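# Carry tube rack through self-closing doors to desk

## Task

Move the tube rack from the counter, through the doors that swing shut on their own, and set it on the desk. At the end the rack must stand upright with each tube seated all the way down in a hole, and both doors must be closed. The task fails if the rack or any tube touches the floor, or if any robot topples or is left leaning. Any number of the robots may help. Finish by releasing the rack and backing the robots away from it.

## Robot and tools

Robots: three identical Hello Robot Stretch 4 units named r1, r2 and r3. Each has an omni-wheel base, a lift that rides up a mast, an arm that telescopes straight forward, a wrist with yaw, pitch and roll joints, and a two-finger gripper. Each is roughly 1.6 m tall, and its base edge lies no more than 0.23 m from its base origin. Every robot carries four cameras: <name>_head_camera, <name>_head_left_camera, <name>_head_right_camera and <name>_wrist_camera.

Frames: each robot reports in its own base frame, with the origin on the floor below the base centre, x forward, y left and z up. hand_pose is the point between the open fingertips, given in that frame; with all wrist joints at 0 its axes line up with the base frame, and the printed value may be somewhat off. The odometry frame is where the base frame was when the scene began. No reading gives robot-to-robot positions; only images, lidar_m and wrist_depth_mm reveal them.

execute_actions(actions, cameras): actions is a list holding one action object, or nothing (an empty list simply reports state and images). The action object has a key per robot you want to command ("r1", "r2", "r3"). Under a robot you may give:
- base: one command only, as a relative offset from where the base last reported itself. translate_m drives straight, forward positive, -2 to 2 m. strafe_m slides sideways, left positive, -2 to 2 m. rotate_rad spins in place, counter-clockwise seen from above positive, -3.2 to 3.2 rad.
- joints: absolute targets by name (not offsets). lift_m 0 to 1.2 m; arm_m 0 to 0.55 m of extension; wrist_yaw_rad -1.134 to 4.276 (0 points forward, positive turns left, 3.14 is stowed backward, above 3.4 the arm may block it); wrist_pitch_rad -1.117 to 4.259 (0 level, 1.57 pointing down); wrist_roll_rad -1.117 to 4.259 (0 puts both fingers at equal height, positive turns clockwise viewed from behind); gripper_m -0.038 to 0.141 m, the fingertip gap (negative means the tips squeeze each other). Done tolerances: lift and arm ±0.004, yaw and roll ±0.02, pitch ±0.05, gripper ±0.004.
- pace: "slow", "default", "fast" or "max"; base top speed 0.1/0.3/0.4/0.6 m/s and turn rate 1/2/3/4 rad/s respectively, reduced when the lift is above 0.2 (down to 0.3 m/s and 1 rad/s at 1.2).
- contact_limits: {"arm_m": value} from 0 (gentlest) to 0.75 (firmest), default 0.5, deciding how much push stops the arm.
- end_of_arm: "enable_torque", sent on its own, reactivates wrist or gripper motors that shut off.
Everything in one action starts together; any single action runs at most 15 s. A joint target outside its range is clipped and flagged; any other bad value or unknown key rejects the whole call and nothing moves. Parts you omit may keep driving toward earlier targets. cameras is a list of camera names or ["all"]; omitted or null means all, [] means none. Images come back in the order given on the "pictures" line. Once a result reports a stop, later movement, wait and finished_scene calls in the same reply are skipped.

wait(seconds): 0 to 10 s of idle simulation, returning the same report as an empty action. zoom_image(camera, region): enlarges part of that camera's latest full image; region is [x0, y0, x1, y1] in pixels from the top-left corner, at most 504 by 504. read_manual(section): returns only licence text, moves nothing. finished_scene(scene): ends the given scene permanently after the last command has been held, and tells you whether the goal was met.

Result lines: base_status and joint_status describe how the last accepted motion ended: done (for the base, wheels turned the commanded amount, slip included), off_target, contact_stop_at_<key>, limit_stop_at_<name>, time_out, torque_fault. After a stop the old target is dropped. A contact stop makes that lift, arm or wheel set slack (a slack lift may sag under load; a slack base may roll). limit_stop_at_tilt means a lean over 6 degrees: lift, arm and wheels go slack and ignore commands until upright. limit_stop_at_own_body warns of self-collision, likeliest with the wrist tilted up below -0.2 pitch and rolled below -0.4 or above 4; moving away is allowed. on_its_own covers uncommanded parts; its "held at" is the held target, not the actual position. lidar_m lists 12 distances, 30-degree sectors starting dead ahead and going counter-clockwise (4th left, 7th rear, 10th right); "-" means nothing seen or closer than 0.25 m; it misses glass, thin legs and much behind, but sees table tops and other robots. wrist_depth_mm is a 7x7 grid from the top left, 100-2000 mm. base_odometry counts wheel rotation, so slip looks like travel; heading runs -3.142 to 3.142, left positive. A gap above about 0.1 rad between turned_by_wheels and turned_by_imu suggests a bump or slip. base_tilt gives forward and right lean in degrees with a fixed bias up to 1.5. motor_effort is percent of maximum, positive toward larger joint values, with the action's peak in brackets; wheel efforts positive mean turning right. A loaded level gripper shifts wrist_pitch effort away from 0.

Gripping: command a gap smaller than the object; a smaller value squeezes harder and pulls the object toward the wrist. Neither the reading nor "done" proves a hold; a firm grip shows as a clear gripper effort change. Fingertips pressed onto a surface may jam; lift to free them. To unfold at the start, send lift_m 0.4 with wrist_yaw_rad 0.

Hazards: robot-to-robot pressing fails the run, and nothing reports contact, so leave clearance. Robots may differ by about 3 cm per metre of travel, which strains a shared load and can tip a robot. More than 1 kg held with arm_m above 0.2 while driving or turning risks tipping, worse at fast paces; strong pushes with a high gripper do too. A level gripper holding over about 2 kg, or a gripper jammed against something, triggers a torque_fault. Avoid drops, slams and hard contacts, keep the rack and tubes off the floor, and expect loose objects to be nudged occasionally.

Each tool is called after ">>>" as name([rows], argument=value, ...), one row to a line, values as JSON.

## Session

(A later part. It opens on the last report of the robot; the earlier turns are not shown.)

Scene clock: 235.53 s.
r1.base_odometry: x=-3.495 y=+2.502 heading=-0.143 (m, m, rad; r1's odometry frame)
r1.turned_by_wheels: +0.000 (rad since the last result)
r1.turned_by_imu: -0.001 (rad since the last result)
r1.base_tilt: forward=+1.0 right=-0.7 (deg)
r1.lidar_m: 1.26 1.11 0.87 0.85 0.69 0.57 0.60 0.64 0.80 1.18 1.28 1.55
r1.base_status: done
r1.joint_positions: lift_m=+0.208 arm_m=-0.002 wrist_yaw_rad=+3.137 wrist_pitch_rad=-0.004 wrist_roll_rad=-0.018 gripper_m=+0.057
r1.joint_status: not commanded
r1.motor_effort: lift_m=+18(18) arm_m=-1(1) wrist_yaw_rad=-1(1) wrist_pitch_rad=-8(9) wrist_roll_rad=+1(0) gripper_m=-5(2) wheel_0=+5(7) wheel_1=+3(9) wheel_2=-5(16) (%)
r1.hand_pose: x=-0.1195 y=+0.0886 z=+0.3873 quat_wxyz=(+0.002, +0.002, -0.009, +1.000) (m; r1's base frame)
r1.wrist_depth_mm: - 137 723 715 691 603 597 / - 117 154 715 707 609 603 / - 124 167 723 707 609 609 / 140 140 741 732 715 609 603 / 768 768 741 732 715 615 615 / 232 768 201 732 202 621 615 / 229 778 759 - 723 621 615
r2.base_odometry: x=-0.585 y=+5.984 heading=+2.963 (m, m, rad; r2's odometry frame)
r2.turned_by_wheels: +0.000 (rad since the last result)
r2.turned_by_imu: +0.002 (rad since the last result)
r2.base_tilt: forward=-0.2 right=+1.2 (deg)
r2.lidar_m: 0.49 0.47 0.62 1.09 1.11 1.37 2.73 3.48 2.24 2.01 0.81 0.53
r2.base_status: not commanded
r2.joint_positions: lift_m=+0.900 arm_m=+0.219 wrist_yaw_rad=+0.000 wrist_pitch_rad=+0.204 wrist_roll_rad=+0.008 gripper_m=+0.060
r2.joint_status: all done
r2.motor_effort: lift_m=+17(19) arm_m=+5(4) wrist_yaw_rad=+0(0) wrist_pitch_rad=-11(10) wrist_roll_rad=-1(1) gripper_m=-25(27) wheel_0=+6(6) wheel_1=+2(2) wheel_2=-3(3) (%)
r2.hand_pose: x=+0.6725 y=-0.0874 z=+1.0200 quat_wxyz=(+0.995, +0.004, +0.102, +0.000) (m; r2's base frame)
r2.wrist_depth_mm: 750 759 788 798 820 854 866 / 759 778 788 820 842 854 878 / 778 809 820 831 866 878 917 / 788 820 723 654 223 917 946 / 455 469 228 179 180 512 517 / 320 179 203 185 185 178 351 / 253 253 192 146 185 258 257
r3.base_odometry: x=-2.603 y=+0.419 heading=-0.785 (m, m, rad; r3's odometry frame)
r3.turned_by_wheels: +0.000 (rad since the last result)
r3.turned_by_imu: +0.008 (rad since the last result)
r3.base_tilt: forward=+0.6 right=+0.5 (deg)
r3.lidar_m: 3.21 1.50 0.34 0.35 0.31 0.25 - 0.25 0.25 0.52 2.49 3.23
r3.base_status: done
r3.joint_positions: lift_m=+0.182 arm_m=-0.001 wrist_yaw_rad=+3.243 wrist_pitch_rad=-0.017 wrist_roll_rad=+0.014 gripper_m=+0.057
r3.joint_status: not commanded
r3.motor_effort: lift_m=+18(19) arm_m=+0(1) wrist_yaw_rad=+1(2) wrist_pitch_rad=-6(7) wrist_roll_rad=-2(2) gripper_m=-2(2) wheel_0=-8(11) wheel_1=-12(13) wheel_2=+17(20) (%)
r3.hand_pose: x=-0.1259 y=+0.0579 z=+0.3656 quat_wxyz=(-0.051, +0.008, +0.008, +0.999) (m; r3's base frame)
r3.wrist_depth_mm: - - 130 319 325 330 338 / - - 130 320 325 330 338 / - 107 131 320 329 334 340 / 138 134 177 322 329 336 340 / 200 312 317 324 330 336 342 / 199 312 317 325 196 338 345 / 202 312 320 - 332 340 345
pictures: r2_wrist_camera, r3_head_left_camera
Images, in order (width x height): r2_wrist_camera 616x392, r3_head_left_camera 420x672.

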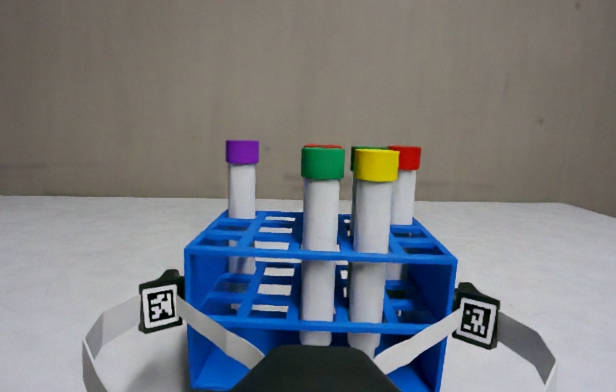

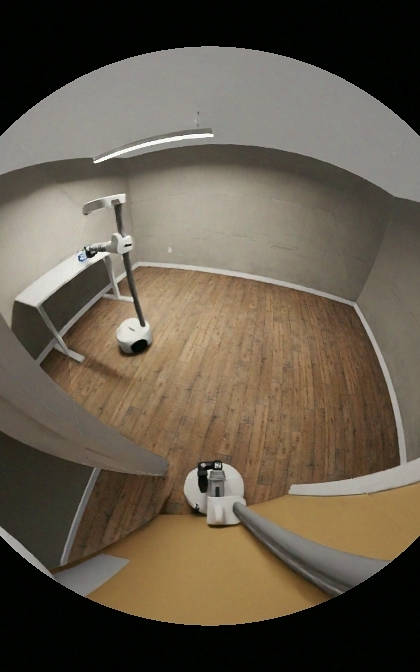

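>>> execute_actions([
  {"r2":{"joints":{"lift_m":0.869},"pace":"slow"},"r3":{"base":{"translate_m":0.35},"pace":"slow"}},
], cameras=["r2_wrist_camera"])

Scene clock: 242.20 s.
r1.base_odometry: x=-3.495 y=+2.502 heading=-0.143 (m, m, rad; r1's odometry frame)
r1.turned_by_wheels: +0.000 (rad since the last result)
r1.turned_by_imu: -0.001 (rad since the last result)
r1.base_tilt: forward=+1.0 right=-0.7 (deg)
r1.lidar_m: 1.62 1.12 0.86 0.84 0.69 0.56 0.59 0.62 0.79 1.18 1.28 1.71
r1.base_status: not commanded
r1.joint_positions: lift_m=+0.208 arm_m=-0.002 wrist_yaw_rad=+3.137 wrist_pitch_rad=-0.004 wrist_roll_rad=-0.018 gripper_m=+0.057
r1.joint_status: not commanded
r1.motor_effort: lift_m=+18(18) arm_m=-1(1) wrist_yaw_rad=-1(2) wrist_pitch_rad=-8(7) wrist_roll_rad=-1(1) gripper_m=-6(3) wheel_0=+5(5) wheel_1=+3(3) wheel_2=-5(5) (%)
r1.hand_pose: x=-0.1195 y=+0.0886 z=+0.3873 quat_wxyz=(+0.002, +0.002, -0.009, +1.000) (m; r1's base frame)
r1.wrist_depth_mm: - 136 715 707 699 603 591 / - 116 154 715 707 609 603 / - 124 167 723 715 609 603 / 140 140 732 732 707 615 609 / 768 768 741 732 715 621 615 / 234 778 201 732 203 621 615 / 229 778 768 - 723 621 621
r2.base_odometry: x=-0.585 y=+5.984 heading=+2.963 (m, m, rad; r2's odometry frame)
r2.turned_by_wheels: +0.000 (rad since the last result)
r2.turned_by_imu: +0.002 (rad since the last result)
r2.base_tilt: forward=+0.0 right=+1.2 (deg)
r2.lidar_m: 0.48 0.49 0.62 1.09 1.11 1.25 2.74 3.47 2.25 2.01 0.83 0.59
r2.base_status: not commanded
r2.joint_positions: lift_m=+0.869 arm_m=+0.219 wrist_yaw_rad=+0.000 wrist_pitch_rad=+0.204 wrist_roll_rad=+0.008 gripper_m=+0.060
r2.joint_status: all done
r2.motor_effort: lift_m=+17(16) arm_m=+6(5) wrist_yaw_rad=-1(0) wrist_pitch_rad=-9(12) wrist_roll_rad=+1(1) gripper_m=-23(24) wheel_0=+6(6) wheel_1=+3(3) wheel_2=-3(3) (%)
r2.hand_pose: x=+0.6725 y=-0.0874 z=+0.9890 quat_wxyz=(+0.995, +0.004, +0.102, +0.000) (m; r2's base frame)
r2.wrist_depth_mm: 750 768 778 798 820 842 854 / 759 778 809 831 854 866 878 / 788 809 831 842 854 891 904 / 640 661 591 535 222 788 809 / 370 384 229 180 179 418 430 / 260 179 204 185 183 178 287 / 205 206 191 146 184 210 204
r3.base_odometry: x=-2.356 y=+0.172 heading=-0.784 (m, m, rad; r3's odometry frame)
r3.turned_by_wheels: +0.001 (rad since the last result)
r3.turned_by_imu: +0.000 (rad since the last result)
r3.base_tilt: forward=+0.7 right=+0.5 (deg)
r3.lidar_m: 2.86 1.25 1.29 0.51 0.34 0.28 0.27 0.34 0.59 2.26 2.61 2.87
r3.base_status: done
r3.joint_positions: lift_m=+0.182 arm_m=-0.001 wrist_yaw_rad=+3.243 wrist_pitch_rad=-0.017 wrist_roll_rad=+0.014 gripper_m=+0.057
r3.joint_status: not commanded
r3.motor_effort: lift_m=+18(18) arm_m=+0(0) wrist_yaw_rad=+1(2) wrist_pitch_rad=-6(6) wrist_roll_rad=-3(2) gripper_m=-2(3) wheel_0=+6(8) wheel_1=+7(10) wheel_2=-4(19) (%)
r3.hand_pose: x=-0.1259 y=+0.0579 z=+0.3656 quat_wxyz=(-0.051, +0.008, +0.008, +0.999) (m; r3's base frame)
r3.wrist_depth_mm: - - 130 407 377 349 329 / - - 130 404 377 349 332 / - 107 131 394 377 351 332 / 138 134 177 407 379 351 334 / 200 492 442 407 375 353 336 / 198 496 430 410 196 353 332 / 202 480 455 - 379 345 332
pictures: r2_wrist_camera
Images, in order (width x height): r2_wrist_camera 616x392.

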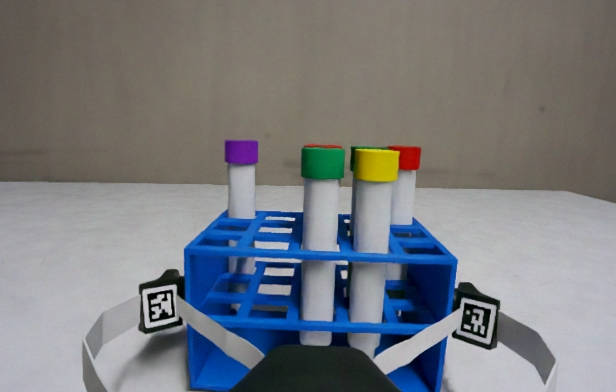

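>>> execute_actions([
  {"r2":{"joints":{"gripper_m":0.141}},"r3":{"base":{"translate_m":0.25},"pace":"fast"}},
], cameras=["r2_wrist_camera"])

>>> execute_actions([
  {"r2":{"joints":{"arm_m":0},"base":{"translate_m":-0.25},"pace":"fast"}},
], cameras=["r2_wrist_camera","r2_head_camera","r1_head_left_camera","r3_head_left_camera"])

Scene clock: 246.67 s.
r1.base_odometry: x=-3.495 y=+2.502 heading=-0.143 (m, m, rad; r1's odometry frame)
r1.turned_by_wheels: +0.000 (rad since the last result)
r1.turned_by_imu: -0.001 (rad since the last result)
r1.base_tilt: forward=+1.0 right=-0.7 (deg)
r1.lidar_m: 1.62 1.11 0.86 0.84 0.69 0.58 0.58 0.62 0.82 1.19 1.27 1.71
r1.base_status: not commanded
r1.joint_positions: lift_m=+0.208 arm_m=-0.002 wrist_yaw_rad=+3.137 wrist_pitch_rad=-0.004 wrist_roll_rad=-0.018 gripper_m=+0.057
r1.joint_status: not commanded
r1.motor_effort: lift_m=+18(18) arm_m=-1(1) wrist_yaw_rad=-1(1) wrist_pitch_rad=-9(10) wrist_roll_rad=-1(0) gripper_m=-2(3) wheel_0=+5(5) wheel_1=+3(3) wheel_2=-5(5) (%)
r1.hand_pose: x=-0.1195 y=+0.0886 z=+0.3873 quat_wxyz=(+0.002, +0.002, -0.009, +1.000) (m; r1's base frame)
r1.wrist_depth_mm: - 137 723 707 699 597 597 / - 117 154 732 707 603 603 / - 124 167 723 707 615 603 / 140 140 741 732 715 621 615 / 788 768 750 732 715 615 609 / 233 768 200 741 202 621 615 / 229 778 778 - 732 621 621
r2.base_odometry: x=-0.585 y=+5.984 heading=+2.963 (m, m, rad; r2's odometry frame)
r2.turned_by_wheels: +0.000 (rad since the last result)
r2.turned_by_imu: +0.002 (rad since the last result)
r2.base_tilt: forward=-0.1 right=+1.1 (deg)
r2.lidar_m: 0.47 0.48 0.63 1.09 1.11 1.05 1.14 3.49 2.24 2.03 0.83 0.53
r2.base_status: not commanded
r2.joint_positions: lift_m=+0.869 arm_m=+0.219 wrist_yaw_rad=+0.000 wrist_pitch_rad=+0.202 wrist_roll_rad=+0.008 gripper_m=+0.141
r2.joint_status: all done
r2.motor_effort: lift_m=+17(17) arm_m=+5(5) wrist_yaw_rad=+0(1) wrist_pitch_rad=-8(9) wrist_roll_rad=-1(1) gripper_m=-2(27) wheel_0=+6(6) wheel_1=+2(2) wheel_2=-3(3) (%)
r2.hand_pose: x=+0.6725 y=-0.0874 z=+0.9895 quat_wxyz=(+0.995, +0.004, +0.101, +0.000) (m; r2's base frame)
r2.wrist_depth_mm: 750 759 788 798 820 842 854 / 768 778 809 820 854 878 866 / 798 809 820 831 854 891 917 / 640 676 609 245 247 798 831 / 375 387 243 219 204 421 427 / 263 251 215 204 202 209 290 / 207 208 208 124 212 217 223
r3.base_odometry: x=-2.179 y=-0.005 heading=-0.784 (m, m, rad; r3's odometry frame)
r3.turned_by_wheels: +0.000 (rad since the last result)
r3.turned_by_imu: +0.000 (rad since the last result)
r3.base_tilt: forward=+0.7 right=+0.5 (deg)
r3.lidar_m: 2.65 1.05 1.08 0.99 0.55 0.52 0.52 0.63 0.91 2.32 2.66 2.65
r3.base_status: done
r3.joint_positions: lift_m=+0.182 arm_m=-0.001 wrist_yaw_rad=+3.243 wrist_pitch_rad=-0.017 wrist_roll_rad=+0.014 gripper_m=+0.057
r3.joint_status: not commanded
r3.motor_effort: lift_m=+18(18) arm_m=+0(0) wrist_yaw_rad=+1(2) wrist_pitch_rad=-6(6) wrist_roll_rad=-2(2) gripper_m=-2(2) wheel_0=+3(10) wheel_1=+3(10) wheel_2=-1(14) (%)
r3.hand_pose: x=-0.1259 y=+0.0579 z=+0.3656 quat_wxyz=(-0.051, +0.008, +0.008, +0.999) (m; r3's base frame)
r3.wrist_depth_mm: - - 130 661 609 569 466 / - - 130 654 609 569 462 / - 107 131 640 615 569 462 / 138 134 176 661 615 569 469 / 199 788 707 668 609 564 466 / 199 798 699 647 196 569 469 / 202 741 732 - 609 525 469
pictures: r2_wrist_camera
Images, in order (width x height): r2_wrist_camera 616x392.

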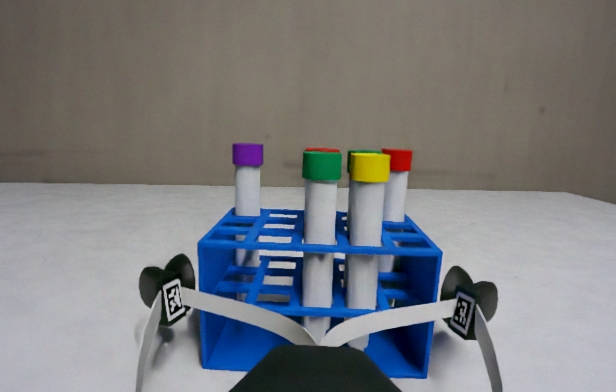

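Scene clock: 248.70 s.
r1.base_odometry: x=-3.495 y=+2.502 heading=-0.143 (m, m, rad; r1's odometry frame)
r1.turned_by_wheels: +0.000 (rad since the last result)
r1.turned_by_imu: +0.000 (rad since the last result)
r1.base_tilt: forward=+1.0 right=-0.7 (deg)
r1.lidar_m: 1.64 1.14 0.87 0.85 0.69 0.58 0.59 0.61 0.80 1.19 1.28 1.72
r1.base_status: not commanded
r1.joint_positions: lift_m=+0.208 arm_m=-0.002 wrist_yaw_rad=+3.137 wrist_pitch_rad=-0.004 wrist_roll_rad=-0.018 gripper_m=+0.057
r1.joint_status: not commanded
r1.motor_effort: lift_m=+18(18) arm_m=-1(1) wrist_yaw_rad=-1(1) wrist_pitch_rad=-8(9) wrist_roll_rad=+2(1) gripper_m=-6(4) wheel_0=+5(5) wheel_1=+3(3) wheel_2=-5(5) (%)
r1.hand_pose: x=-0.1195 y=+0.0886 z=+0.3873 quat_wxyz=(+0.002, +0.002, -0.009, +1.000) (m; r1's base frame)
r1.wrist_depth_mm: - 136 715 715 691 597 597 / - 116 154 723 699 609 603 / - 124 167 723 707 609 603 / 140 140 741 723 715 615 609 / 778 768 741 732 715 615 615 / 234 778 201 732 202 621 615 / 229 788 759 - 723 621 621
r2.base_odometry: x=-0.339 y=+5.939 heading=+2.963 (m, m, rad; r2's odometry frame)
r2.turned_by_wheels: +0.000 (rad since the last result)
r2.turned_by_imu: +0.002 (rad since the last result)
r2.base_tilt: forward=+0.0 right=+1.2 (deg)
r2.lidar_m: 0.72 0.74 0.94 1.05 1.04 0.82 0.94 3.28 2.28 2.05 2.08 0.82
r2.base_status: done
r2.joint_positions: lift_m=+0.869 arm_m=+0.002 wrist_yaw_rad=+0.000 wrist_pitch_rad=+0.202 wrist_roll_rad=+0.008 gripper_m=+0.141
r2.joint_status: all done
joint sent to its limit — the command would take r2.arm_m past its lower limit, so that joint was sent only as far as its limit.
r2.motor_effort: lift_m=+17(17) arm_m=-6(8) wrist_yaw_rad=-1(1) wrist_pitch_rad=-7(6) wrist_roll_rad=-1(1) gripper_m=+2(2) wheel_0=-6(11) wheel_1=-2(13) wheel_2=+4(10) (%)
r2.hand_pose: x=+0.4558 y=-0.0875 z=+0.9894 quat_wxyz=(+0.995, +0.004, +0.101, -0.001) (m; r2's base frame)
r2.wrist_depth_mm: 1138 1205 1205 1229 1255 1308 1336 / 1182 1205 1255 1255 1308 1366 1366 / 1205 1229 1281 1281 1336 1366 1397 / 654 676 707 668 759 809 854 / 866 1308 1336 1366 1430 1008 1499 / 931 1308 1366 1430 1464 208 1537 / 931 1397 1397 124 1464 1618 1576
r3.base_odometry: x=-2.179 y=-0.005 heading=-0.784 (m, m, rad; r3's odometry frame)
r3.turned_by_wheels: +0.000 (rad since the last result)
r3.turned_by_imu: +0.000 (rad since the last result)
r3.base_tilt: forward=+0.6 right=+0.4 (deg)
r3.lidar_m: 2.64 0.83 0.84 1.00 0.54 0.51 0.52 0.60 0.86 2.29 2.67 2.63
r3.base_status: not commanded
r3.joint_positions: lift_m=+0.182 arm_m=-0.001 wrist_yaw_rad=+3.243 wrist_pitch_rad=-0.017 wrist_roll_rad=+0.014 gripper_m=+0.057
r3.joint_status: not commanded
r3.motor_effort: lift_m=+18(18) arm_m=+0(0) wrist_yaw_rad=+2(2) wrist_pitch_rad=-6(6) wrist_roll_rad=-3(2) gripper_m=-3(3) wheel_0=+3(3) wheel_1=+3(3) wheel_2=+0(1) (%)
r3.hand_pose: x=-0.1259 y=+0.0579 z=+0.3656 quat_wxyz=(-0.051, +0.008, +0.008, +0.999) (m; r3's base frame)
r3.wrist_depth_mm: - - 130 654 609 559 462 / - - 130 654 609 564 466 / - 107 131 634 615 569 466 / 138 134 177 654 609 569 466 / 199 798 707 661 609 569 466 / 199 798 699 654 196 569 469 / 202 750 741 - 615 525 466
pictures: r1_head_left_camera, r2_head_camera, r2_wrist_camera, r3_head_left_camera
Images, in order (width x height): r1_head_left_camera 420x672, r2_head_camera 420x560, r2_wrist_camera 616x392, r3_head_left_camera 420x672.

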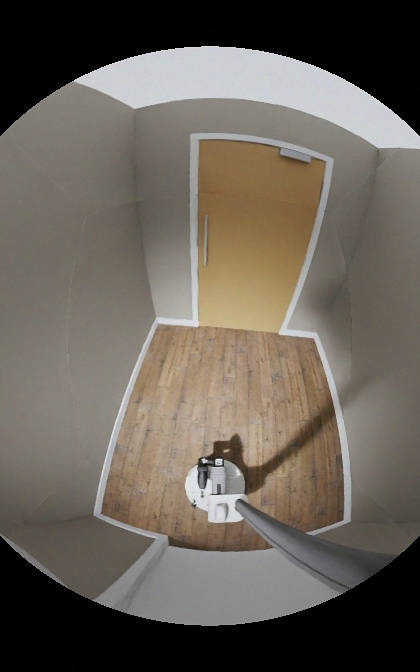

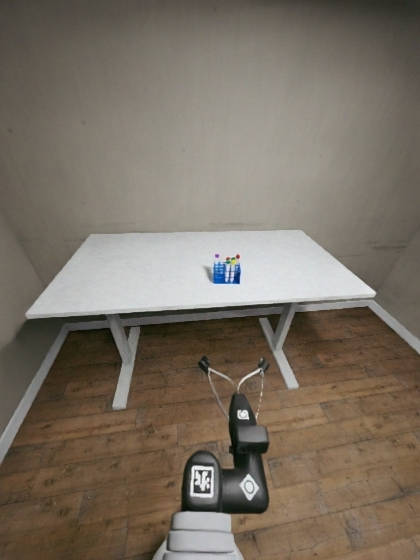

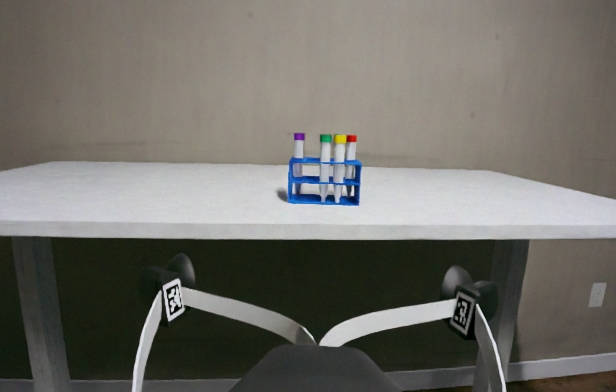

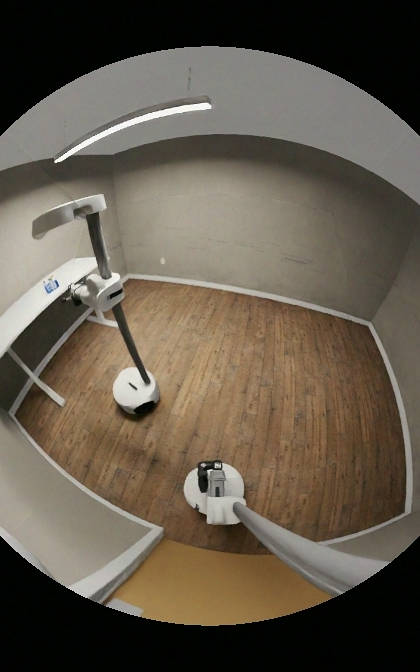

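>>> finished_scene(scene=1)

The scene is finished: the task was done.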